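## Task

Move the red bin and the blue bin, and no other bins, to the side of the bench closest to the arms. Put the hook down again at its present spot, lying flat on the bench with its handle sticking out past that same edge. Every other object must finish on the support it sits on now. Nothing counts as done if it only stays put because a robot is holding it. At the end, open the grippers and pull the arms away.

## Robot and tools

ROBOTS. Three identical i2rt Big YAM arms, named arm1, arm2 and arm3. Each has six revolute joints, a two-finger gripper and a wrist camera. The hand reaches roughly 1.0 m out from the joint1 axis. Joints move at different speeds, so the path between two postures can swing wide. The arms do not wait for one another.

FRAMES. One shared scene frame, origin on the floor, +z up. The hand point is midway between the fingertips. The hand's z axis runs along the fingers, and the fingers open along its y axis. Each robot's foot pose is real but never printed. With joints 1 and 6 at 0 and the hand level and pointing forward, the wrist camera sits on top of the hand looking toward the fingertips.

JOINTS (absolute targets, radians, except the gripper in metres; tolerance for counting as reached in brackets):
- joint1_rad: -2.879 to 2.879 (±0.045). Turns the arm about its foot; positive is counter-clockwise seen from above; 0 is the direction the foot faces.
- joint2_rad: 0 to 3.141 (±0.14). Shoulder; 0 puts the upper arm pointing back, about level; increasing raises it and then brings it forward.
- joint3_rad: 0 to 3.019 (±0.09). Elbow; 0 is folded, larger opens it.
- joint4_rad: -1.692 to 1.57 (±0.055). Hand pitch; positive tilts fingers up.
- joint5_rad: -1.57 to 1.57 (±0.03). Sideways hand swing; positive toward the arm's right.
- joint6_rad: -2.094 to 2.094 (±0.035). Hand roll; positive is clockwise viewed from behind the hand.
- gripper_m: 0 to 0.093 (±0.003). Gap between fingertips. Each finger pad can squeeze about 50 to 62 N, less on some grippers.

TOOLS.
execute_actions(actions, cameras): actions is a list holding zero or one action. An action is an object keyed by arm name ("arm1", "arm2", "arm3"); each arm takes {"joints": {...}} with any subset of the seven keys above, each an absolute target, not an offset. All named motions start at once and may finish at different moments. An arm or joint you leave out may keep pushing toward an earlier target. Any unknown key or out-of-range number rejects the whole call and nothing moves. cameras is a list drawn from arm1_cam_wrist, arm2_cam_wrist, arm3_cam_wrist, room_a, room_b, all; omitted, null or ["all"] gives every camera, [] gives none. The "pictures" line lists the images in order. An empty actions list just reports state and images. Example: {"arm1": {"joints": {"gripper_m": 0.05}}, "arm2": {"joints": {"joint1_rad": 0.3}}}.
wait(seconds): 0 to 10 s; commands nothing, returns state and images.
zoom_image(camera, region): region is [x0, y0, x1, y1] in pixels of that camera's most recent full image, top-left origin, at most 504 by 504. Wrist cameras are 504x504 fisheye; room_a and room_b are 672x504 fixed room cameras.
read_manual(section): returns licence texts only; moves nothing.
finished_scene(scene): ends the current scene (give its number) after the last command is held; irreversible; the result says if the job succeeded and gives the next task. Replying without any tool call ends everything.

RESULT LINES. joint_positions gives each joint's reading. joint_status reports how each commanded motion of the last accepted action ended: reached, "off_target" (stopped short and may still push), "contact_stop" or "time_out" (target dropped and joint holds where it stopped, though a timed-out joint may keep a nearby target within 0.375, 0.375, 0.113, 0.225, 0.075, 0.3 rad for joints 1 to 6 and push on). "joint command not followed" with a "cause:" line means a safety check blocked that arm's joint targets (the gripper target still runs); blocked joints show "not_followed" and may retry on later actions. on_its_own lists what the robot is doing without being commanded this call; "held at" is the held target, not the actual position. Joint torques are raw drive outputs with offsets and noise, nonzero even in free air. Camera calibration lines give K, distortion and T_world_to_cam; results list any camera whose numbers changed. If a call reports a stop, later motion calls in that reply are skipped.

CAUTIONS. Never push anything off the work area or onto the floor; that ends the scene. Avoid drops, slips, slams and hard hits. Arms pressing hard on each other end the run; the inter-arm check ignores fingers, gripper housings and wrist cameras and can act late, and no line reports arm-to-arm contact. A Big YAM keeps pushing after touching something, so relieve a stuck joint by sending it its reported position. A target very close to the current reading may not move the joint. Long loaded holds heat motors: MOTOR HOT appears from 85 °C, and at 100 °C an OVER-TEMPERATURE FAULT drops that arm and its gripper, shown as "limit_stop_at_motor_heat"; resend targets afterwards. Loose objects may occasionally get a brief nudge. Finish with grippers open and arms withdrawn so nothing depends on being held.

Each tool is called after ">>>" as name(argument=value, ...) on one line, values as JSON.

## Session

>>> execute_actions(actions=[])

Scene clock: 0.00 s.
Joint torques (N m, as the arm reports them, + toward a larger angle): no reading
arm1.joint_positions: joint1_rad=+0.239 joint2_rad=+0.368 joint3_rad=+1.337 joint4_rad=-1.191 joint5_rad=-0.052 joint6_rad=+0.476 gripper_m=+0.094
arm1.joint_status: not commanded
arm1.hand: x=-0.9680 y=+0.1360 z=+1.3540 quat_wxyz=(-0.277, +0.456, -0.634, -0.560) (m; scene frame)
arm2.joint_positions: joint1_rad=-0.441 joint2_rad=+0.379 joint3_rad=+1.367 joint4_rad=-1.215 joint5_rad=+0.282 joint6_rad=+0.710 gripper_m=+0.094
arm2.joint_status: not commanded
arm2.hand: x=+0.0843 y=+0.1195 z=+1.3483 quat_wxyz=(-0.430, +0.131, -0.768, -0.456) (m; scene frame)
arm3.joint_positions: joint1_rad=+0.535 joint2_rad=+0.340 joint3_rad=+1.381 joint4_rad=-1.501 joint5_rad=-0.015 joint6_rad=+0.624 gripper_m=+0.094
arm3.joint_status: not commanded
arm3.hand: x=+0.8933 y=+0.1034 z=+1.3174 quat_wxyz=(-0.115, +0.562, -0.642, -0.510) (m; scene frame)
pictures: arm1_cam_wrist, arm2_cam_wrist, arm3_cam_wrist, room_a, room_b
Images, in order (width x height): arm1_cam_wrist 504x504, arm2_cam_wrist 504x504, arm3_cam_wrist 504x504, room_a 672x504, room_b 672x504.

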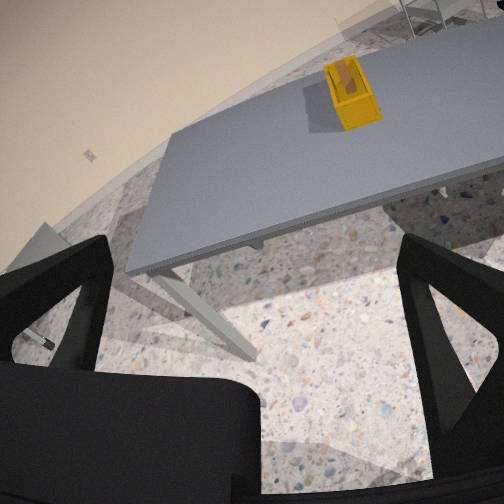

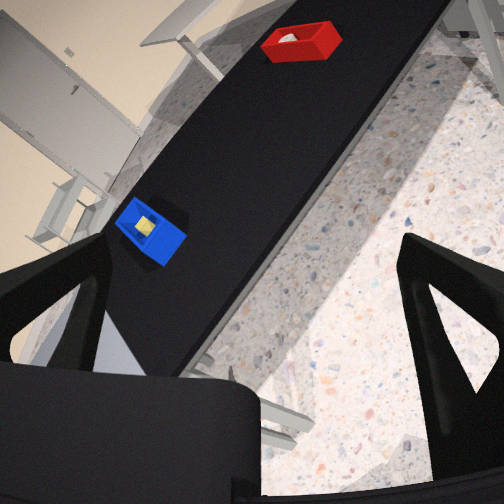

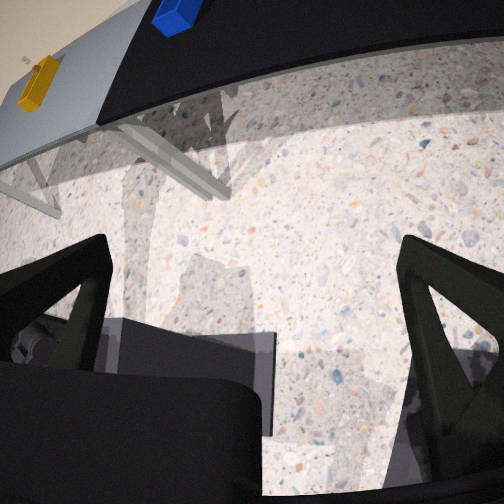

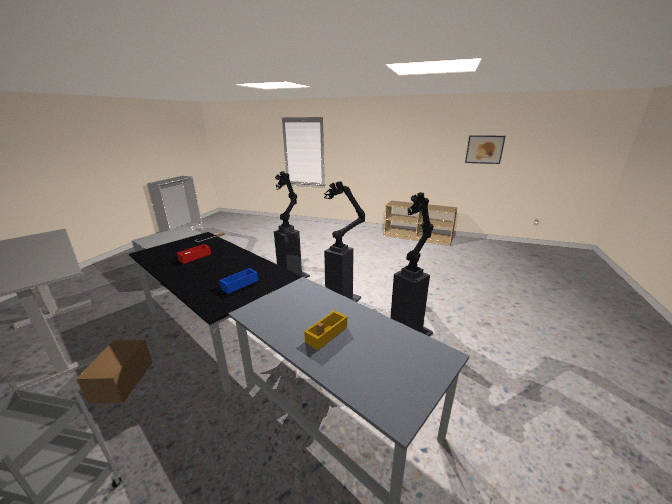

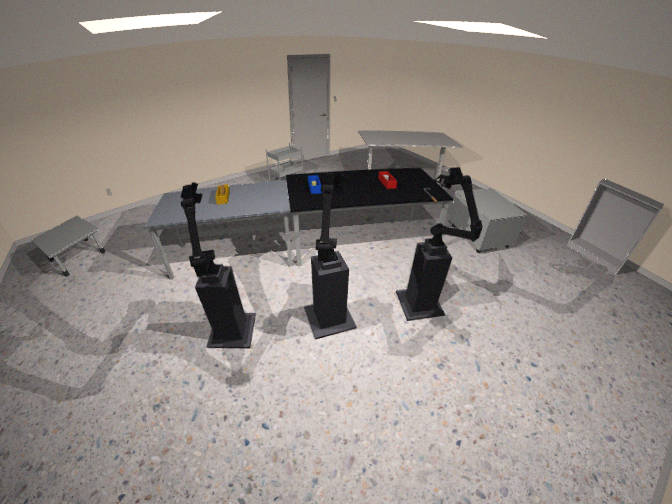

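>>> zoom_image(camera="room_b", region=[280, 150, 500, 260])

>>> zoom_image(camera="room_a", region=[120, 200, 320, 330])

Region (280, 150, 500, 260) of room_b's 672x504 image, scaled by 2.291, with more detail than that image has.

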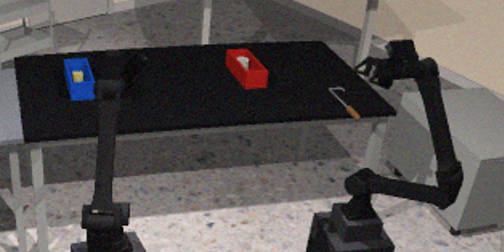

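Region (120, 200, 320, 330) of room_a's 672x504 image, scaled by 2.520, with more detail than that image has; it fills the top 328 rows of this view, and the rest is white.

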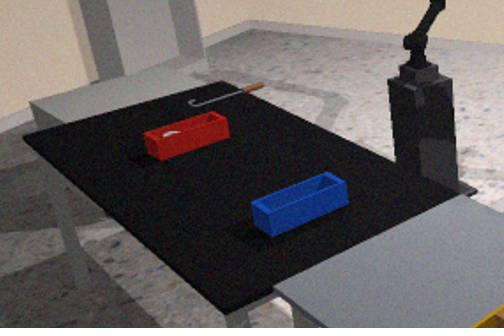

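>>> execute_actions(actions=[{"arm3":{"joints":{"joint1_rad":-0.25,"joint2_rad":1.2,"joint3_rad":1.5,"joint4_rad":-0.9,"joint5_rad":0,"joint6_rad":0}},"arm2":{"joints":{"joint1_rad":-0.3,"joint2_rad":1.2,"joint3_rad":1.5,"joint4_rad":-0.8,"joint5_rad":0,"joint6_rad":0}}}], cameras=["arm2_cam_wrist","arm3_cam_wrist","room_b"])

Scene clock: 3.27 s.
Joint torques (N m, as the arm reports them, + toward a larger angle): arm1=[0.21 5.76 9.38 1.61 0.13 0.02] | arm2=[-0.4  -6.2  11.49  2.22 -0.19 -0.24] | arm3=[  0.93 -10.05  12.87   1.9    0.04  -0.07]
arm1.joint_positions: joint1_rad=+0.239 joint2_rad=+0.368 joint3_rad=+1.337 joint4_rad=-1.191 joint5_rad=-0.052 joint6_rad=+0.476 gripper_m=+0.094
arm1.joint_status: not commanded
arm1.hand: x=-0.9680 y=+0.1360 z=+1.3540 quat_wxyz=(-0.277, +0.456, -0.634, -0.560) (m; scene frame)
arm2.joint_positions: joint1_rad=-0.303 joint2_rad=+1.197 joint3_rad=+1.473 joint4_rad=-0.815 joint5_rad=+0.005 joint6_rad=+0.013 gripper_m=+0.094
arm2.joint_status: all done
arm2.hand: x=+0.0830 y=+0.5198 z=+1.2358 quat_wxyz=(-0.376, +0.558, -0.667, -0.321) (m; scene frame)
arm3.joint_positions: joint1_rad=-0.251 joint2_rad=+1.211 joint3_rad=+1.475 joint4_rad=-0.913 joint5_rad=-0.001 joint6_rad=+0.012 gripper_m=+0.094
arm3.joint_status: all done
arm3.hand: x=+1.0978 y=+0.5069 z=+1.2339 quat_wxyz=(-0.357, +0.528, -0.725, -0.261) (m; scene frame)
pictures: arm2_cam_wrist, arm3_cam_wrist, room_b
camera_calibration (this result's frames):
arm2_cam_wrist: T_world_to_cam=[[0.986483, -0.162623, -0.0201336, 0.031428], [-0.157369, -0.905954, -0.393043, 0.971155], [0.0456776, 0.390898, -0.9193, 1.04909], [0, 0, 0, 1]] pos_world=[0.0739072, 0.474847, 1.34676]
arm3_cam_wrist: T_world_to_cam=[[0.957735, -0.28708, -0.0181253, -0.877982], [-0.28008, -0.916311, -0.286234, 1.13014], [0.0655638, 0.279213, -0.957988, 1.0929], [0, 0, 0, 1]] pos_world=[1.08575, 0.47836, 1.35456]
Images, in order (width x height): arm2_cam_wrist 504x504, arm3_cam_wrist 504x504, room_b 672x504.

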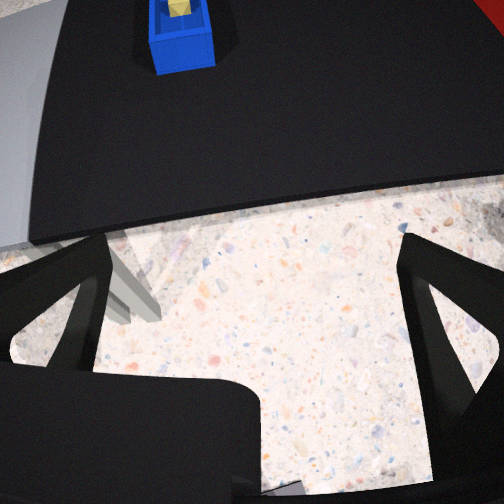

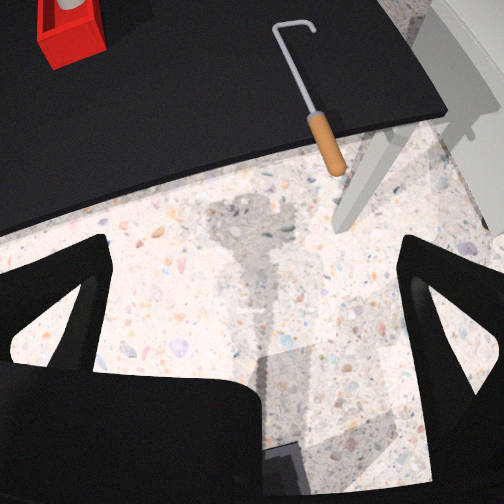

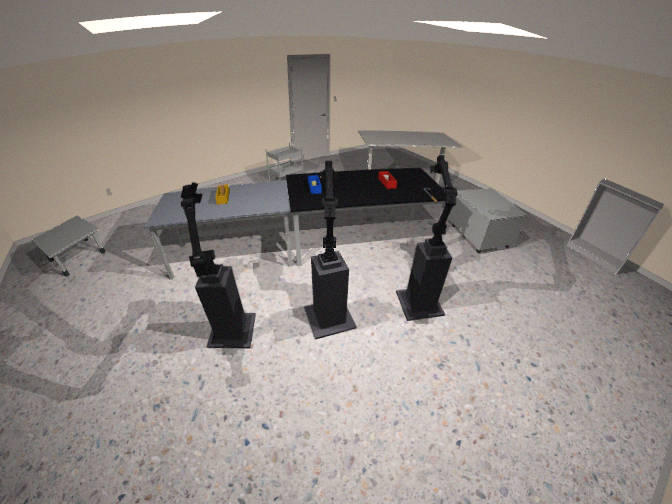

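>>> execute_actions(actions=[{"arm3":{"joints":{"joint1_rad":-0.57,"joint2_rad":2.27,"joint3_rad":1.2,"joint4_rad":1.07,"joint5_rad":-0.625,"joint6_rad":0}},"arm2":{"joints":{"joint1_rad":-0.1,"joint4_rad":-0.4}}}], cameras=["arm2_cam_wrist","arm3_cam_wrist","room_b","room_a"])

>>> zoom_image(camera="room_a", region=[180, 200, 300, 270])

>>> zoom_image(camera="room_b", region=[380, 160, 500, 250])

Scene clock: 7.67 s.
Joint torques (N m, as the arm reports them, + toward a larger angle): arm1=[0.19 5.76 9.37 1.62 0.13 0.02] | arm2=[-1.22 -6.37 11.56  2.4  -0.05 -0.23] | arm3=[  0.73 -17.13   7.38   1.95  -0.11   0.04]
arm1.joint_positions: joint1_rad=+0.239 joint2_rad=+0.368 joint3_rad=+1.337 joint4_rad=-1.191 joint5_rad=-0.052 joint6_rad=+0.476 gripper_m=+0.094
arm1.joint_status: not commanded
arm1.hand: x=-0.9680 y=+0.1360 z=+1.3540 quat_wxyz=(-0.277, +0.456, -0.634, -0.560) (m; scene frame)
arm2.joint_positions: joint1_rad=-0.094 joint2_rad=+1.197 joint3_rad=+1.473 joint4_rad=-0.419 joint5_rad=+0.002 joint6_rad=+0.012 gripper_m=+0.094
arm2.joint_status: all done
arm2.hand: x=-0.0286 y=+0.5586 z=+1.3269 quat_wxyz=(-0.450, +0.544, -0.525, -0.476) (m; scene frame)
arm3.joint_positions: joint1_rad=-0.579 joint2_rad=+2.238 joint3_rad=+1.187 joint4_rad=+1.057 joint5_rad=-0.622 joint6_rad=+0.010 gripper_m=+0.094
arm3.joint_status: all done
arm3.hand: x=+1.2862 y=+0.6443 z=+0.8290 quat_wxyz=(-0.501, +0.498, -0.504, -0.496) (m; scene frame)
pictures: arm2_cam_wrist, arm3_cam_wrist, room_a, room_b
camera_calibration (this result's frames):
arm2_cam_wrist: T_world_to_cam=[[0.99818, 0.0575111, -0.018156, 0.0244965], [0.0270593, -0.696131, -0.717404, 1.343], [-0.0538977, 0.715607, -0.69642, 0.642871], [0, 0, 0, 1]] pos_world=[-0.0261434, 0.473454, 1.41163]
arm3_cam_wrist: T_world_to_cam=[[0.999881, 0.0153994, -0.00120083, -1.28945], [0.00810177, -0.589057, -0.808051, 1.04397], [-0.0131509, 0.807945, -0.589112, 0.109052], [0, 0, 0, 1]] pos_world=[1.28227, 0.546705, 0.906275]
Images, in order (width x height): arm2_cam_wrist 504x504, arm3_cam_wrist 504x504, room_a 672x504, room_b 672x504.

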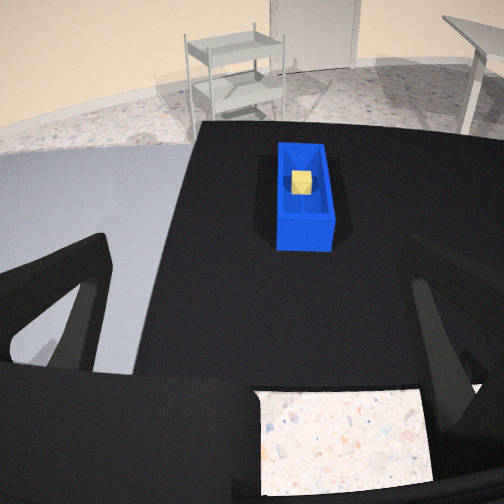

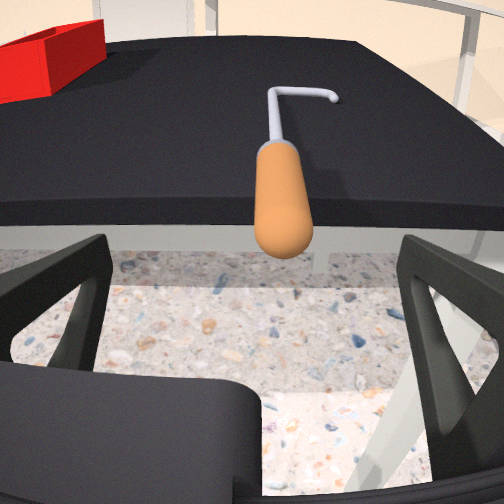

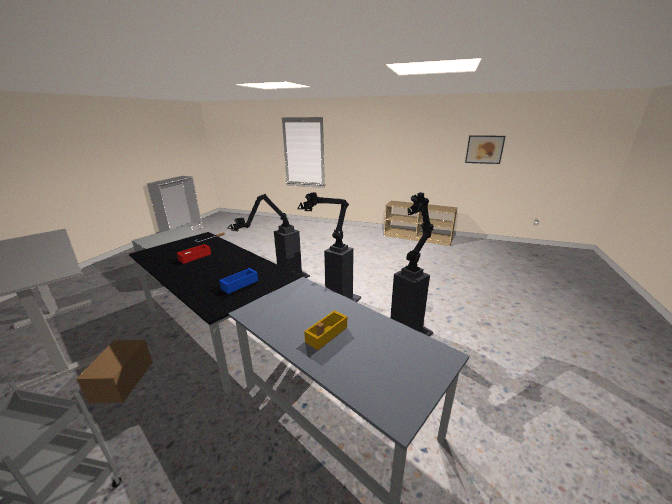

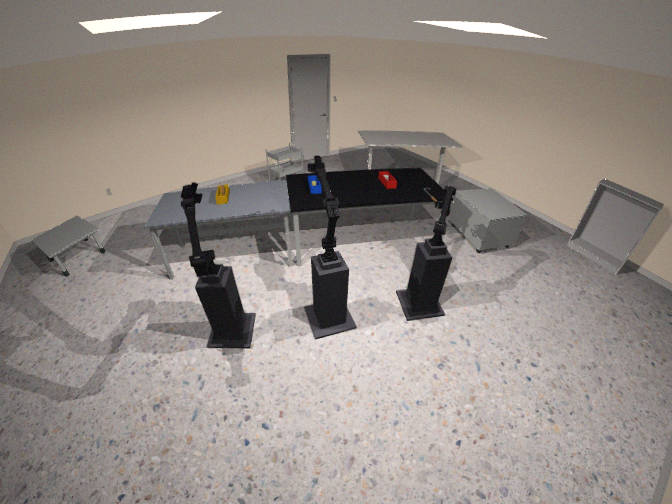

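Region (180, 200, 300, 270) of room_a's 672x504 image, scaled by 4.200, with more detail than that image has; it fills the top 294 rows of this view, and the rest is white.

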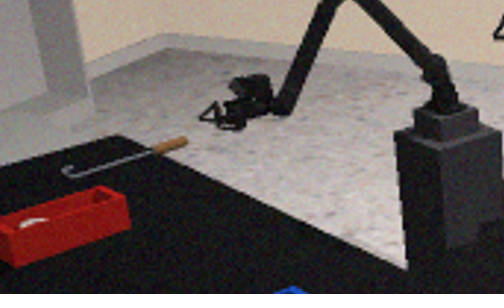

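Region (380, 160, 500, 250) of room_b's 672x504 image, scaled by 4.200, with more detail than that image has; it fills the top 378 rows of this view, and the rest is white.

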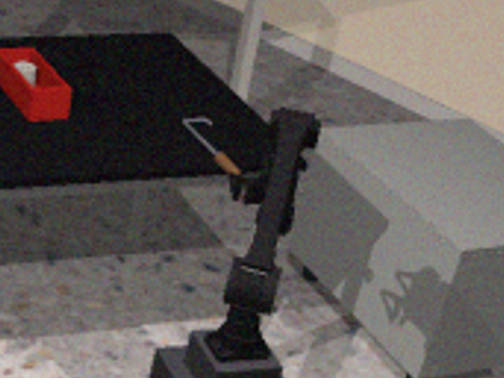

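>>> execute_actions(actions=[{"arm3":{"joints":{"joint1_rad":-0.577,"joint2_rad":2.40,"joint3_rad":1.32,"joint4_rad":1.083,"joint5_rad":-0.632}}}], cameras=["arm3_cam_wrist"])

>>> execute_actions(actions=[{"arm3":{"joints":{"joint1_rad":-0.486,"joint2_rad":2.525,"joint3_rad":1.65,"joint4_rad":0.883,"joint5_rad":-0.541}}}], cameras=["arm3_cam_wrist","room_a"])

>>> zoom_image(camera="room_a", region=[180, 200, 300, 270])

Scene clock: 9.63 s.
Joint torques (N m, as the arm reports them, + toward a larger angle): arm1=[0.19 5.73 9.37 1.62 0.13 0.01] | arm2=[-1.21 -6.33 11.56  2.41 -0.04 -0.23] | arm3=[  0.28 -18.16   7.83   2.02  -0.08   0.  ]
arm1.joint_positions: joint1_rad=+0.239 joint2_rad=+0.368 joint3_rad=+1.337 joint4_rad=-1.191 joint5_rad=-0.052 joint6_rad=+0.476 gripper_m=+0.094
arm1.joint_status: not commanded
arm1.hand: x=-0.9680 y=+0.1360 z=+1.3540 quat_wxyz=(-0.277, +0.456, -0.634, -0.560) (m; scene frame)
arm2.joint_positions: joint1_rad=-0.094 joint2_rad=+1.197 joint3_rad=+1.473 joint4_rad=-0.419 joint5_rad=+0.002 joint6_rad=+0.012 gripper_m=+0.094
arm2.joint_status: not commanded
arm2.hand: x=-0.0286 y=+0.5586 z=+1.3269 quat_wxyz=(-0.450, +0.544, -0.525, -0.476) (m; scene frame)
arm3.joint_positions: joint1_rad=-0.579 joint2_rad=+2.369 joint3_rad=+1.300 joint4_rad=+1.073 joint5_rad=-0.630 joint6_rad=+0.010 gripper_m=+0.094
arm3.joint_status: all done
arm3.hand: x=+1.2999 y=+0.6640 z=+0.7853 quat_wxyz=(-0.499, +0.500, -0.503, -0.498) (m; scene frame)
pictures: arm3_cam_wrist
camera_calibration (this result's frames):
arm3_cam_wrist: T_world_to_cam=[[0.999724, 0.0233906, -0.0021723, -1.3078], [0.0120507, -0.590026, -0.807294, 1.01514], [-0.0201648, 0.807045, -0.590145, 0.0781108], [0, 0, 0, 1]] pos_world=[1.29678, 0.566509, 0.862771]
Images, in order (width x height): arm3_cam_wrist 504x504.

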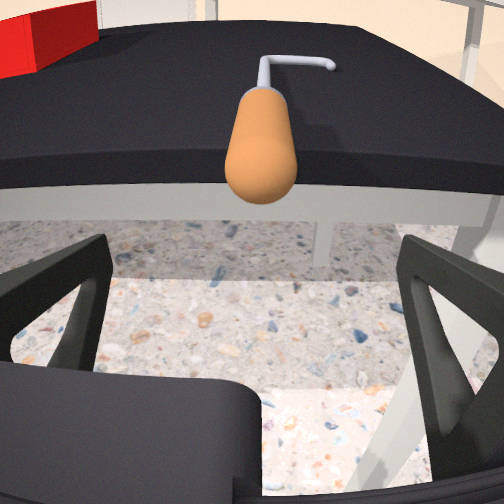

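Scene clock: 10.83 s.
Joint torques (N m, as the arm reports them, + toward a larger angle): arm1=[0.2  5.77 9.37 1.62 0.13 0.02] | arm2=[-1.16 -6.26 11.57  2.41 -0.05 -0.23] | arm3=[  0.11 -21.48   9.2    1.53   0.06   0.02]
arm1.joint_positions: joint1_rad=+0.239 joint2_rad=+0.368 joint3_rad=+1.337 joint4_rad=-1.191 joint5_rad=-0.052 joint6_rad=+0.476 gripper_m=+0.094
arm1.joint_status: not commanded
arm1.hand: x=-0.9680 y=+0.1360 z=+1.3540 quat_wxyz=(-0.277, +0.456, -0.634, -0.560) (m; scene frame)
arm2.joint_positions: joint1_rad=-0.094 joint2_rad=+1.197 joint3_rad=+1.473 joint4_rad=-0.419 joint5_rad=+0.002 joint6_rad=+0.012 gripper_m=+0.094
arm2.joint_status: not commanded
arm2.hand: x=-0.0286 y=+0.5586 z=+1.3269 quat_wxyz=(-0.450, +0.544, -0.525, -0.476) (m; scene frame)
arm3.joint_positions: joint1_rad=-0.477 joint2_rad=+2.501 joint3_rad=+1.631 joint4_rad=+0.890 joint5_rad=-0.543 joint6_rad=+0.010 gripper_m=+0.094
arm3.joint_status: all done
arm3.hand: x=+1.2909 y=+0.7737 z=+0.7869 quat_wxyz=(-0.500, +0.503, -0.494, -0.503) (m; scene frame)
pictures: arm3_cam_wrist, room_a
camera_calibration (this result's frames):
arm3_cam_wrist: T_world_to_cam=[[0.999246, 0.0383903, 0.00584449, -1.3187], [0.0270028, -0.578762, -0.815049, 1.05931], [-0.0279074, 0.814592, -0.579363, -0.0140144], [0, 0, 0, 1]] pos_world=[1.28871, 0.675129, 0.862976]
Images, in order (width x height): arm3_cam_wrist 504x504, room_a 672x504.

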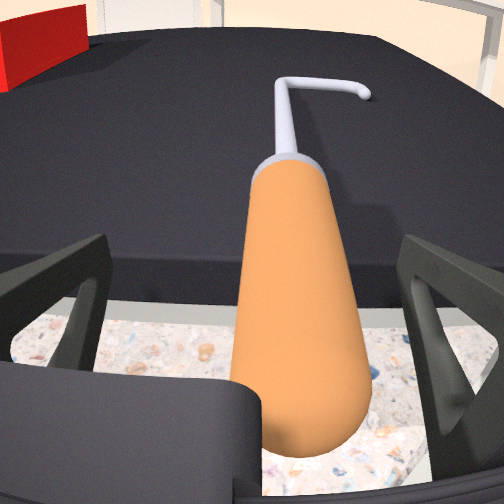

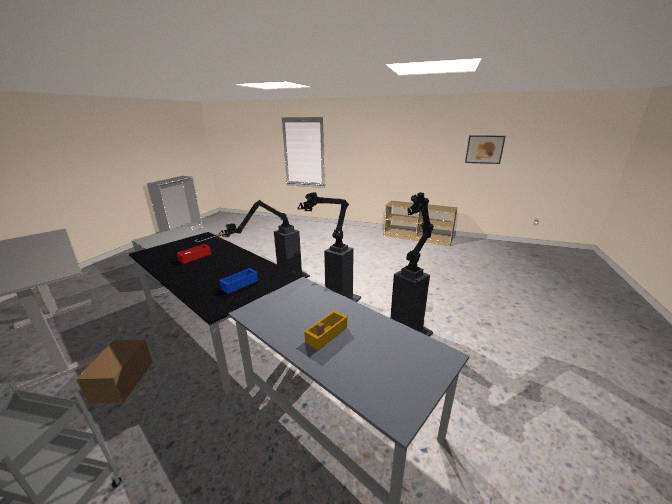

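Region (180, 200, 300, 270) of room_a's 672x504 image, scaled by 4.200, with more detail than that image has; it fills the top 294 rows of this view, and the rest is white.

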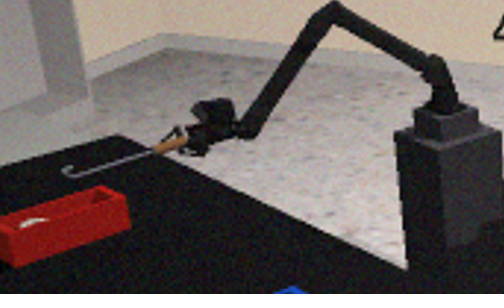

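>>> execute_actions(actions=[{"arm3":{"joints":{"joint1_rad":-0.50,"joint2_rad":2.535}}}], cameras=[])

>>> execute_actions(actions=[{"arm3":{"joints":{"gripper_m":0.0}}}], cameras=["arm3_cam_wrist"])

Scene clock: 11.80 s.
Joint torques (N m, as the arm reports them, + toward a larger angle): arm1=[0.21 5.74 9.36 1.62 0.13 0.02] | arm2=[-1.2  -6.37 11.57  2.41 -0.05 -0.22] | arm3=[ -1.03 -20.58   9.11   1.31   0.06   0.  ]
arm1.joint_positions: joint1_rad=+0.239 joint2_rad=+0.368 joint3_rad=+1.337 joint4_rad=-1.191 joint5_rad=-0.052 joint6_rad=+0.476 gripper_m=+0.094
arm1.joint_status: not commanded
arm1.hand: x=-0.9680 y=+0.1360 z=+1.3540 quat_wxyz=(-0.277, +0.456, -0.634, -0.560) (m; scene frame)
arm2.joint_positions: joint1_rad=-0.094 joint2_rad=+1.197 joint3_rad=+1.473 joint4_rad=-0.419 joint5_rad=+0.002 joint6_rad=+0.012 gripper_m=+0.094
arm2.joint_status: not commanded
arm2.hand: x=-0.0286 y=+0.5586 z=+1.3269 quat_wxyz=(-0.450, +0.544, -0.525, -0.476) (m; scene frame)
arm3.joint_positions: joint1_rad=-0.492 joint2_rad=+2.501 joint3_rad=+1.631 joint4_rad=+0.890 joint5_rad=-0.543 joint6_rad=+0.010 gripper_m=+0.094
arm3.joint_status: all done
arm3.hand: x=+1.3025 y=+0.7683 z=+0.7870 quat_wxyz=(-0.504, +0.499, -0.497, -0.500) (m; scene frame)
pictures: none
No camera images: the call's "cameras" was empty. Leave "cameras" out to get every camera's image.

Scene clock: 12.53 s.
Joint torques (N m, as the arm reports them, + toward a larger angle): arm1=[0.16 5.78 9.39 1.63 0.13 0.02] | arm2=[-1.27 -6.32 11.58  2.38 -0.05 -0.23] | arm3=[ -0.58 -21.15   9.38   1.3    0.04   0.03]
arm1.joint_positions: joint1_rad=+0.239 joint2_rad=+0.368 joint3_rad=+1.337 joint4_rad=-1.191 joint5_rad=-0.052 joint6_rad=+0.476 gripper_m=+0.094
arm1.joint_status: not commanded
arm1.hand: x=-0.9680 y=+0.1360 z=+1.3540 quat_wxyz=(-0.277, +0.456, -0.634, -0.560) (m; scene frame)
arm2.joint_positions: joint1_rad=-0.094 joint2_rad=+1.197 joint3_rad=+1.473 joint4_rad=-0.419 joint5_rad=+0.002 joint6_rad=+0.012 gripper_m=+0.094
arm2.joint_status: not commanded
arm2.hand: x=-0.0286 y=+0.5586 z=+1.3269 quat_wxyz=(-0.450, +0.544, -0.525, -0.476) (m; scene frame)
arm3.joint_positions: joint1_rad=-0.492 joint2_rad=+2.501 joint3_rad=+1.631 joint4_rad=+0.889 joint5_rad=-0.541 joint6_rad=+0.009 gripper_m=+0.029
arm3.joint_status: gripper_m off_target (ended at +0.029, target +0.000)
arm3.hand: x=+1.3028 y=+0.7683 z=+0.7869 quat_wxyz=(-0.505, +0.499, -0.498, -0.499) (m; scene frame)
pictures: arm3_cam_wrist
camera_calibration (this result's frames):
arm3_cam_wrist: T_world_to_cam=[[0.99974, 0.0216011, 0.00729617, -1.31925], [0.0184642, -0.579313, -0.814896, 1.06734], [-0.0133758, 0.814819, -0.579561, -0.0282379], [0, 0, 0, 1]] pos_world=[1.29882, 0.669829, 0.86303]
Images, in order (width x height): arm3_cam_wrist 504x504.

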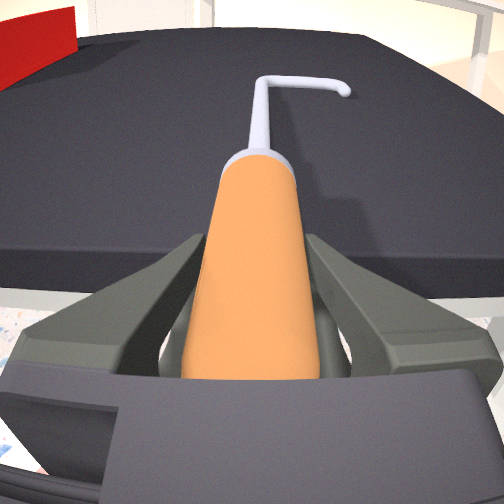

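>>> execute_actions(actions=[{"arm3":{"joints":{"joint2_rad":2.2,"joint4_rad":0.58}}}], cameras=[])

>>> execute_actions(actions=[{"arm3":{"joints":{"joint1_rad":0.096,"joint2_rad":2.2,"joint3_rad":1.77,"joint4_rad":0.45,"joint5_rad":0,"joint6_rad":1.571}}}], cameras=["arm3_cam_wrist","room_a","room_b"])

>>> zoom_image(camera="room_a", region=[160, 200, 280, 270])

Scene clock: 14.47 s.
Joint torques (N m, as the arm reports them, + toward a larger angle): arm1=[0.2  5.77 9.38 1.63 0.13 0.02] | arm2=[-1.19 -6.26 11.55  2.41 -0.06 -0.23] | arm3=[ -0.76 -23.75  11.95   2.27  -0.03   0.05]
arm1.joint_positions: joint1_rad=+0.239 joint2_rad=+0.368 joint3_rad=+1.337 joint4_rad=-1.191 joint5_rad=-0.052 joint6_rad=+0.476 gripper_m=+0.094
arm1.joint_status: not commanded
arm1.hand: x=-0.9680 y=+0.1360 z=+1.3540 quat_wxyz=(-0.277, +0.456, -0.634, -0.560) (m; scene frame)
arm2.joint_positions: joint1_rad=-0.094 joint2_rad=+1.197 joint3_rad=+1.473 joint4_rad=-0.419 joint5_rad=+0.002 joint6_rad=+0.012 gripper_m=+0.094
arm2.joint_status: not commanded
arm2.hand: x=-0.0286 y=+0.5586 z=+1.3269 quat_wxyz=(-0.450, +0.544, -0.525, -0.476) (m; scene frame)
arm3.joint_positions: joint1_rad=-0.493 joint2_rad=+2.216 joint3_rad=+1.623 joint4_rad=+0.557 joint5_rad=-0.541 joint6_rad=-0.003 gripper_m=+0.029
arm3.joint_status: all done
arm3.hand: x=+1.3064 y=+0.7765 z=+0.9429 quat_wxyz=(-0.489, +0.506, -0.514, -0.491) (m; scene frame)
pictures: none
No camera images: the call's "cameras" was empty. Leave "cameras" out to get every camera's image.

Scene clock: 17.93 s.
Joint torques (N m, as the arm reports them, + toward a larger angle): arm1=[0.19 5.75 9.38 1.63 0.13 0.01] | arm2=[-1.2  -6.33 11.55  2.4  -0.05 -0.23] | arm3=[  0.27 -23.09  15.01   2.57  -0.09   0.31]
arm1.joint_positions: joint1_rad=+0.239 joint2_rad=+0.368 joint3_rad=+1.337 joint4_rad=-1.191 joint5_rad=-0.052 joint6_rad=+0.476 gripper_m=+0.094
arm1.joint_status: not commanded
arm1.hand: x=-0.9680 y=+0.1360 z=+1.3540 quat_wxyz=(-0.277, +0.456, -0.634, -0.560) (m; scene frame)
arm2.joint_positions: joint1_rad=-0.094 joint2_rad=+1.197 joint3_rad=+1.473 joint4_rad=-0.419 joint5_rad=+0.002 joint6_rad=+0.012 gripper_m=+0.094
arm2.joint_status: not commanded
arm2.hand: x=-0.0286 y=+0.5586 z=+1.3269 quat_wxyz=(-0.450, +0.544, -0.525, -0.476) (m; scene frame)
arm3.joint_positions: joint1_rad=+0.092 joint2_rad=+2.216 joint3_rad=+1.711 joint4_rad=+0.426 joint5_rad=+0.001 joint6_rad=+1.531 gripper_m=+0.029
arm3.joint_status: joint6_rad time_out (moved +1.534 of +1.574); the others done
arm3.on_its_own: joint6_rad reads +1.531 and still pushes toward +1.571 since a time_out
arm3.hand: x=+0.9106 y=+0.8944 z=+0.9568 quat_wxyz=(-0.003, +0.030, -0.737, -0.675) (m; scene frame)
pictures: arm3_cam_wrist, room_a, room_b
camera_calibration (this result's frames):
arm3_cam_wrist: T_world_to_cam=[[0.0475442, -0.0604426, -0.997039, 0.970236], [-0.787242, -0.616644, -0.0001577, 1.27356], [-0.614808, 0.784918, -0.0769007, 0.0557167], [0, 0, 0, 1]] pos_world=[0.990724, 0.800242, 0.971848]
Images, in order (width x height): arm3_cam_wrist 504x504, room_a 672x504, room_b 672x504.

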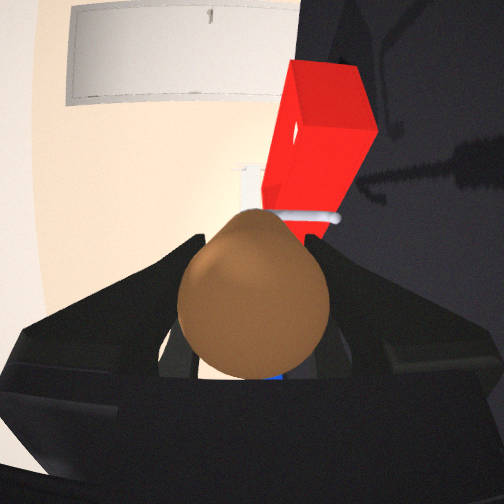

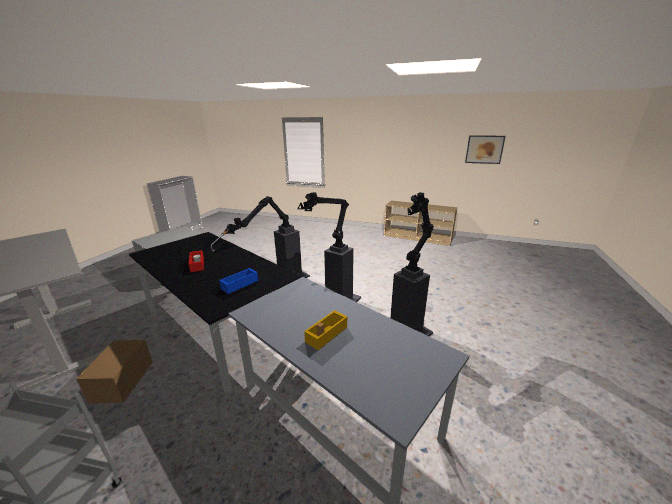

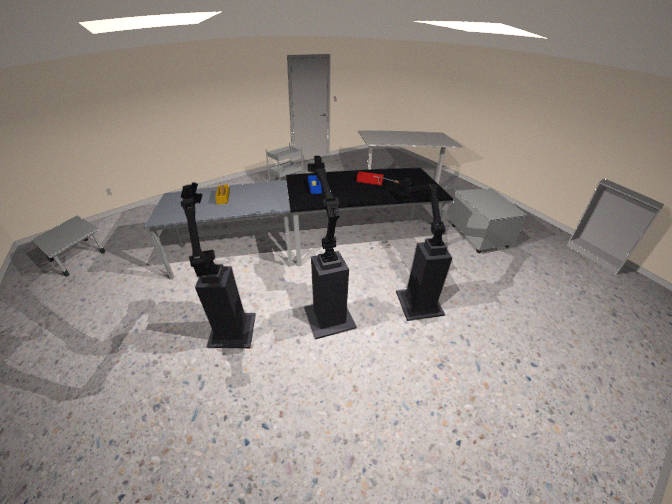

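Region (160, 200, 280, 270) of room_a's 672x504 image, scaled by 4.200, with more detail than that image has; it fills the top 294 rows of this view, and the rest is white.

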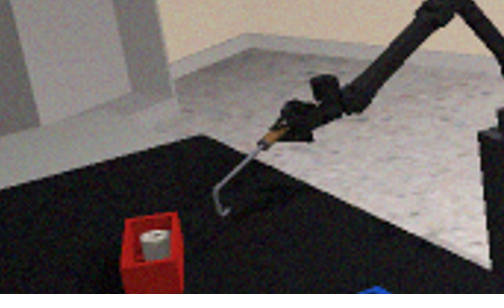

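>>> execute_actions(actions=[{"arm2":{"joints":{"joint1_rad":-0.6,"joint4_rad":-0.25}},"arm3":{"joints":{"joint6_rad":1.55}}}], cameras=["arm2_cam_wrist","room_b"])

>>> zoom_image(camera="room_b", region=[340, 155, 460, 225])

Scene clock: 20.13 s.
Joint torques (N m, as the arm reports them, + toward a larger angle): arm1=[0.17 5.73 9.37 1.62 0.13 0.02] | arm2=[-0.25 -6.26 11.55  2.37 -0.05 -0.23] | arm3=[ -0.26 -23.94  14.8    2.57  -0.08   0.17]
arm1.joint_positions: joint1_rad=+0.239 joint2_rad=+0.368 joint3_rad=+1.337 joint4_rad=-1.191 joint5_rad=-0.052 joint6_rad=+0.476 gripper_m=+0.094
arm1.joint_status: not commanded
arm1.hand: x=-0.9680 y=+0.1360 z=+1.3540 quat_wxyz=(-0.277, +0.456, -0.634, -0.560) (m; scene frame)
arm2.joint_positions: joint1_rad=-0.605 joint2_rad=+1.197 joint3_rad=+1.473 joint4_rad=-0.268 joint5_rad=+0.002 joint6_rad=+0.012 gripper_m=+0.094
arm2.joint_status: all done
arm2.hand: x=+0.2484 y=+0.5023 z=+1.3640 quat_wxyz=(-0.602, +0.366, -0.601, -0.377) (m; scene frame)
arm3.joint_positions: joint1_rad=+0.092 joint2_rad=+2.216 joint3_rad=+1.711 joint4_rad=+0.426 joint5_rad=+0.001 joint6_rad=+1.531 gripper_m=+0.029
arm3.joint_status: all done
arm3.hand: x=+0.9106 y=+0.8944 z=+0.9568 quat_wxyz=(-0.003, +0.030, -0.737, -0.675) (m; scene frame)
pictures: arm2_cam_wrist, room_b
camera_calibration (this result's frames):
arm2_cam_wrist: T_world_to_cam=[[0.899946, -0.435661, -0.017225, 0.0227182], [-0.26574, -0.516763, -0.813842, 1.43709], [0.345658, 0.736991, -0.580831, 0.456225], [0, 0, 0, 1]] pos_world=[0.203749, 0.416297, 1.43494]
Images, in order (width x height): arm2_cam_wrist 504x504, room_b 672x504.

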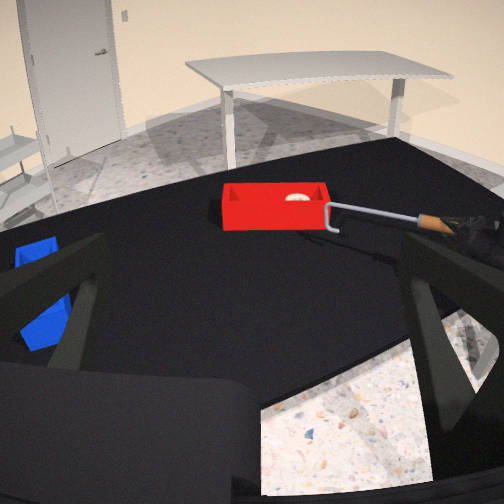

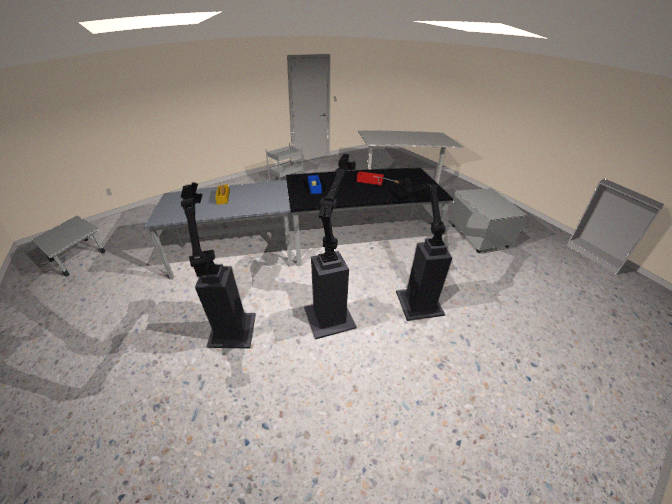

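Region (340, 155, 460, 225) of room_b's 672x504 image, scaled by 4.200, with more detail than that image has; it fills the top 294 rows of this view, and the rest is white.

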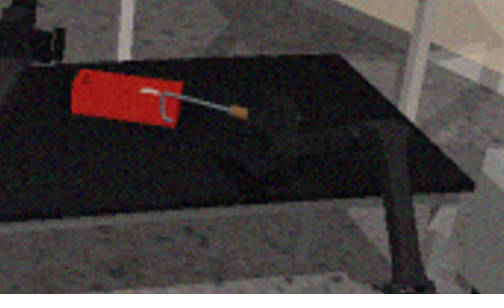

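>>> execute_actions(actions=[{"arm3":{"joints":{"joint1_rad":-0.12,"joint2_rad":2.38,"joint4_rad":0.58}}}], cameras=["arm2_cam_wrist","arm3_cam_wrist"])

Scene clock: 23.30 s.
Joint torques (N m, as the arm reports them, + toward a larger angle): arm1=[0.16 5.75 9.39 1.61 0.13 0.01] | arm2=[-0.2  -6.31 11.52  2.38 -0.04 -0.23] | arm3=[  0.73 -23.41  12.77   1.52  -0.39  -0.17]
arm1.joint_positions: joint1_rad=+0.239 joint2_rad=+0.368 joint3_rad=+1.337 joint4_rad=-1.191 joint5_rad=-0.052 joint6_rad=+0.476 gripper_m=+0.094
arm1.joint_status: not commanded
arm1.hand: x=-0.9680 y=+0.1360 z=+1.3540 quat_wxyz=(-0.277, +0.456, -0.634, -0.560) (m; scene frame)
arm2.joint_positions: joint1_rad=-0.605 joint2_rad=+1.197 joint3_rad=+1.473 joint4_rad=-0.268 joint5_rad=+0.002 joint6_rad=+0.012 gripper_m=+0.094
arm2.joint_status: not commanded
arm2.hand: x=+0.2484 y=+0.5023 z=+1.3640 quat_wxyz=(-0.602, +0.366, -0.601, -0.377) (m; scene frame)
arm3.joint_positions: joint1_rad=-0.132 joint2_rad=+2.370 joint3_rad=+1.729 joint4_rad=+0.580 joint5_rad=+0.009 joint6_rad=+1.570 gripper_m=+0.029
arm3.joint_status: all done
arm3.hand: x=+1.1115 y=+0.8874 z=+0.8725 quat_wxyz=(-0.070, -0.068, -0.728, -0.679) (m; scene frame)
pictures: arm2_cam_wrist, arm3_cam_wrist
camera_calibration (this result's frames):
arm2_cam_wrist: T_world_to_cam=[[0.899946, -0.435661, -0.017225, 0.0227182], [-0.26574, -0.516763, -0.813842, 1.43709], [0.345658, 0.736991, -0.580831, 0.456225], [0, 0, 0, 1]] pos_world=[0.203749, 0.416297, 1.43494]
arm3_cam_wrist: T_world_to_cam=[[0.000293466, -0.0440581, -0.999029, 0.91596], [-0.908841, -0.416749, 0.018112, 1.3692], [-0.417142, 0.907953, -0.0401641, -0.182686], [0, 0, 0, 1]] pos_world=[1.16791, 0.776839, 0.882934]
Images, in order (width x height): arm2_cam_wrist 504x504, arm3_cam_wrist 504x504.

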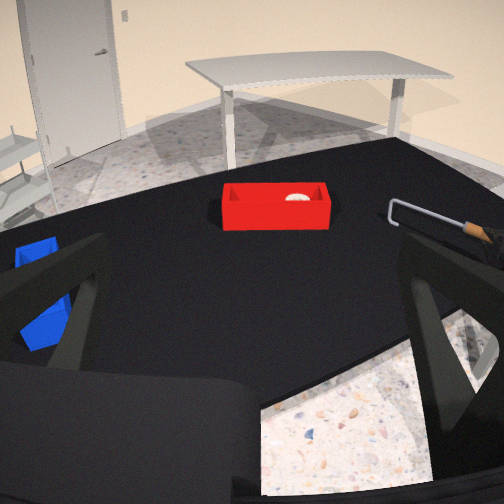

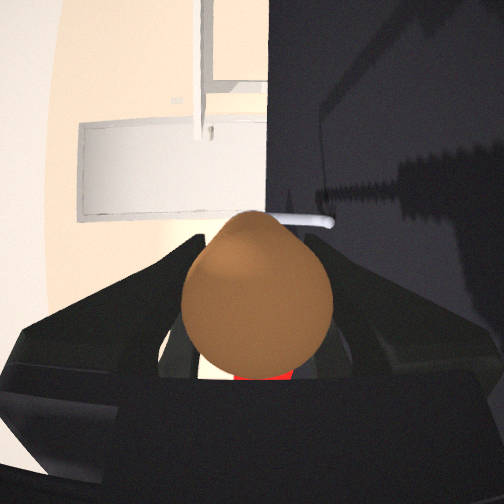

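>>> execute_actions(actions=[{"arm3":{"joints":{"joint1_rad":0.03}}}], cameras=["arm2_cam_wrist","arm3_cam_wrist"])

Scene clock: 24.77 s.
Joint torques (N m, as the arm reports them, + toward a larger angle): arm1=[0.21 5.75 9.37 1.62 0.13 0.02] | arm2=[-0.05 -6.39 11.55  2.36 -0.04 -0.23] | arm3=[ -1.34 -22.31  12.81   1.63   0.22  -0.16]
arm1.joint_positions: joint1_rad=+0.239 joint2_rad=+0.368 joint3_rad=+1.337 joint4_rad=-1.191 joint5_rad=-0.052 joint6_rad=+0.476 gripper_m=+0.094
arm1.joint_status: not commanded
arm1.hand: x=-0.9680 y=+0.1360 z=+1.3540 quat_wxyz=(-0.277, +0.456, -0.634, -0.560) (m; scene frame)
arm2.joint_positions: joint1_rad=-0.605 joint2_rad=+1.197 joint3_rad=+1.473 joint4_rad=-0.268 joint5_rad=+0.002 joint6_rad=+0.012 gripper_m=+0.094
arm2.joint_status: not commanded
arm2.hand: x=+0.2484 y=+0.5023 z=+1.3640 quat_wxyz=(-0.602, +0.366, -0.601, -0.377) (m; scene frame)
arm3.joint_positions: joint1_rad=+0.047 joint2_rad=+2.370 joint3_rad=+1.729 joint4_rad=+0.580 joint5_rad=-0.005 joint6_rad=+1.570 gripper_m=+0.029
arm3.joint_status: all done
arm3.hand: x=+0.9501 y=+0.9033 z=+0.8718 quat_wxyz=(-0.003, +0.002, -0.731, -0.682) (m; scene frame)
pictures: arm2_cam_wrist, arm3_cam_wrist
camera_calibration (this result's frames):
arm2_cam_wrist: T_world_to_cam=[[0.899946, -0.435661, -0.017225, 0.0227182], [-0.26574, -0.516763, -0.813842, 1.43709], [0.345658, 0.736991, -0.580831, 0.456225], [0, 0, 0, 1]] pos_world=[0.203749, 0.416297, 1.43494]
arm3_cam_wrist: T_world_to_cam=[[0.00662385, -0.0437343, -0.999021, 0.909709], [-0.811762, -0.58364, 0.0201678, 1.2859], [-0.583951, 0.810834, -0.0393678, -0.019008], [0, 0, 0, 1]] pos_world=[1.02672, 0.8057, 0.882137]
Images, in order (width x height): arm2_cam_wrist 504x504, arm3_cam_wrist 504x504.

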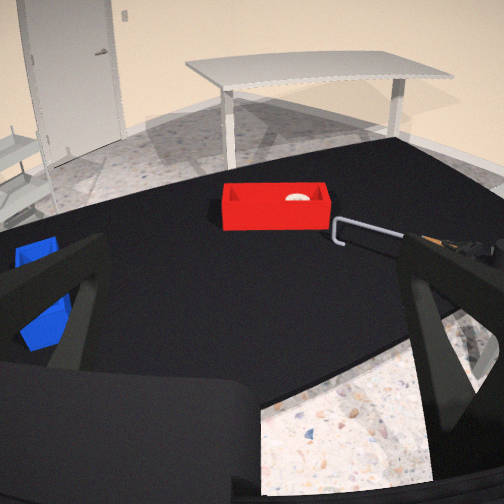

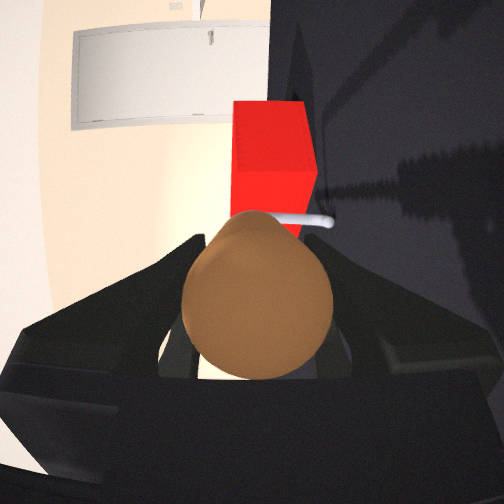

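>>> execute_actions(actions=[{"arm3":{"joints":{"joint2_rad":1.9,"joint3_rad":1.25,"joint4_rad":0.70}}}], cameras=[])

>>> execute_actions(actions=[{"arm3":{"joints":{"joint6_rad":0.0}}}], cameras=["arm2_cam_wrist"])

>>> execute_actions(actions=[{"arm3":{"joints":{"joint2_rad":2.37,"joint3_rad":1.26,"joint4_rad":1.11}}}], cameras=["arm3_cam_wrist","room_a"])

>>> zoom_image(camera="room_a", region=[180, 200, 300, 270])

Scene clock: 27.10 s.
Joint torques (N m, as the arm reports them, + toward a larger angle): arm1=[0.2  5.77 9.38 1.62 0.13 0.01] | arm2=[-0.1  -6.3  11.54  2.38 -0.05 -0.23] | arm3=[ -0.49 -19.02  11.19   3.04   0.06   0.2 ]
arm1.joint_positions: joint1_rad=+0.239 joint2_rad=+0.368 joint3_rad=+1.337 joint4_rad=-1.191 joint5_rad=-0.052 joint6_rad=+0.476 gripper_m=+0.094
arm1.joint_status: not commanded
arm1.hand: x=-0.9680 y=+0.1360 z=+1.3540 quat_wxyz=(-0.277, +0.456, -0.634, -0.560) (m; scene frame)
arm2.joint_positions: joint1_rad=-0.605 joint2_rad=+1.197 joint3_rad=+1.473 joint4_rad=-0.268 joint5_rad=+0.002 joint6_rad=+0.012 gripper_m=+0.094
arm2.joint_status: not commanded
arm2.hand: x=+0.2484 y=+0.5023 z=+1.3640 quat_wxyz=(-0.602, +0.366, -0.601, -0.377) (m; scene frame)
arm3.joint_positions: joint1_rad=+0.040 joint2_rad=+1.924 joint3_rad=+1.223 joint4_rad=+0.664 joint5_rad=-0.001 joint6_rad=+1.533 gripper_m=+0.029
arm3.joint_status: all done
arm3.hand: x=+0.9547 y=+0.7663 z=+0.9773 quat_wxyz=(-0.020, +0.011, -0.723, -0.690) (m; scene frame)
pictures: none
No camera images: the call's "cameras" was empty. Leave "cameras" out to get every camera's image.

Scene clock: 29.23 s.
Joint torques (N m, as the arm reports them, + toward a larger angle): arm1=[0.2  5.73 9.38 1.61 0.13 0.02] | arm2=[-0.2  -6.34 11.55  2.38 -0.04 -0.23] | arm3=[ -0.99 -20.5   11.08   3.     0.07  -0.1 ]
arm1.joint_positions: joint1_rad=+0.239 joint2_rad=+0.368 joint3_rad=+1.337 joint4_rad=-1.191 joint5_rad=-0.052 joint6_rad=+0.476 gripper_m=+0.094
arm1.joint_status: not commanded
arm1.hand: x=-0.9680 y=+0.1360 z=+1.3540 quat_wxyz=(-0.277, +0.456, -0.634, -0.560) (m; scene frame)
arm2.joint_positions: joint1_rad=-0.605 joint2_rad=+1.197 joint3_rad=+1.473 joint4_rad=-0.268 joint5_rad=+0.002 joint6_rad=+0.012 gripper_m=+0.094
arm2.joint_status: not commanded
arm2.hand: x=+0.2484 y=+0.5023 z=+1.3640 quat_wxyz=(-0.602, +0.366, -0.601, -0.377) (m; scene frame)
arm3.joint_positions: joint1_rad=+0.040 joint2_rad=+1.924 joint3_rad=+1.223 joint4_rad=+0.664 joint5_rad=-0.001 joint6_rad=+0.016 gripper_m=+0.029
arm3.joint_status: all done
arm3.hand: x=+0.9548 y=+0.7663 z=+0.9773 quat_wxyz=(-0.489, +0.505, -0.517, -0.487) (m; scene frame)
pictures: arm2_cam_wrist
camera_calibration (this result's frames):
arm2_cam_wrist: T_world_to_cam=[[0.899946, -0.435661, -0.017225, 0.0227182], [-0.26574, -0.516763, -0.813842, 1.43709], [0.345658, 0.736991, -0.580831, 0.456225], [0, 0, 0, 1]] pos_world=[0.203749, 0.416297, 1.43494]
Images, in order (width x height): arm2_cam_wrist 504x504.

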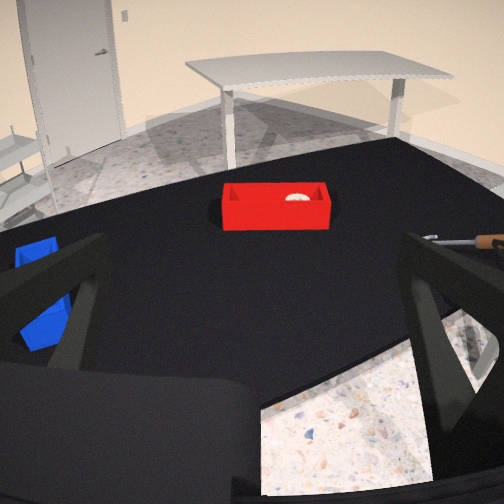

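Scene clock: 30.40 s.
Joint torques (N m, as the arm reports them, + toward a larger angle): arm1=[0.23 5.76 9.37 1.63 0.13 0.02] | arm2=[-0.14 -6.29 11.53  2.39 -0.05 -0.23] | arm3=[ -0.36 -18.07   7.32   1.68   0.01   0.03]
arm1.joint_positions: joint1_rad=+0.239 joint2_rad=+0.368 joint3_rad=+1.337 joint4_rad=-1.191 joint5_rad=-0.052 joint6_rad=+0.476 gripper_m=+0.094
arm1.joint_status: not commanded
arm1.hand: x=-0.9680 y=+0.1360 z=+1.3540 quat_wxyz=(-0.277, +0.456, -0.634, -0.560) (m; scene frame)
arm2.joint_positions: joint1_rad=-0.605 joint2_rad=+1.197 joint3_rad=+1.473 joint4_rad=-0.268 joint5_rad=+0.002 joint6_rad=+0.012 gripper_m=+0.094
arm2.joint_status: not commanded
arm2.hand: x=+0.2484 y=+0.5023 z=+1.3640 quat_wxyz=(-0.602, +0.366, -0.601, -0.377) (m; scene frame)
arm3.joint_positions: joint1_rad=+0.039 joint2_rad=+2.345 joint3_rad=+1.241 joint4_rad=+1.111 joint5_rad=+0.000 joint6_rad=+0.005 gripper_m=+0.029
arm3.joint_status: all done
arm3.hand: x=+0.9562 y=+0.7633 z=+0.7852 quat_wxyz=(-0.503, +0.497, -0.504, -0.496) (m; scene frame)
pictures: arm3_cam_wrist, room_a
camera_calibration (this result's frames):
arm3_cam_wrist: T_world_to_cam=[[0.999923, 0.0123676, 0.000739207, -0.960641], [0.00785192, -0.586417, -0.809971, 1.08115], [-0.00958393, 0.809915, -0.586469, -0.0241987], [0, 0, 0, 1]] pos_world=[0.951847, 0.665482, 0.862215]
Images, in order (width x height): arm3_cam_wrist 504x504, room_a 672x504.

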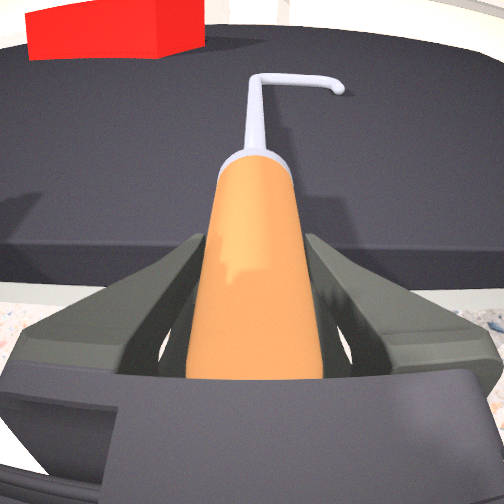

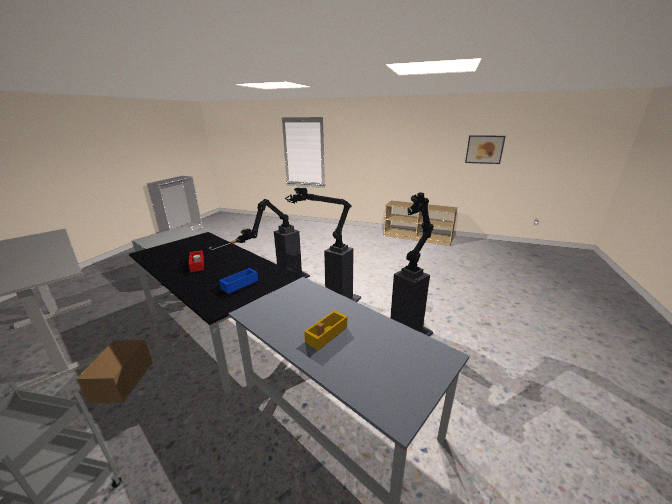

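Region (180, 200, 300, 270) of room_a's 672x504 image, scaled by 4.200, with more detail than that image has; it fills the top 294 rows of this view, and the rest is white.

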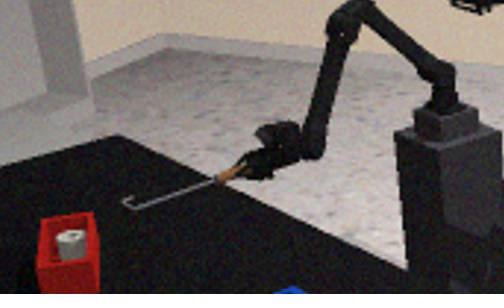

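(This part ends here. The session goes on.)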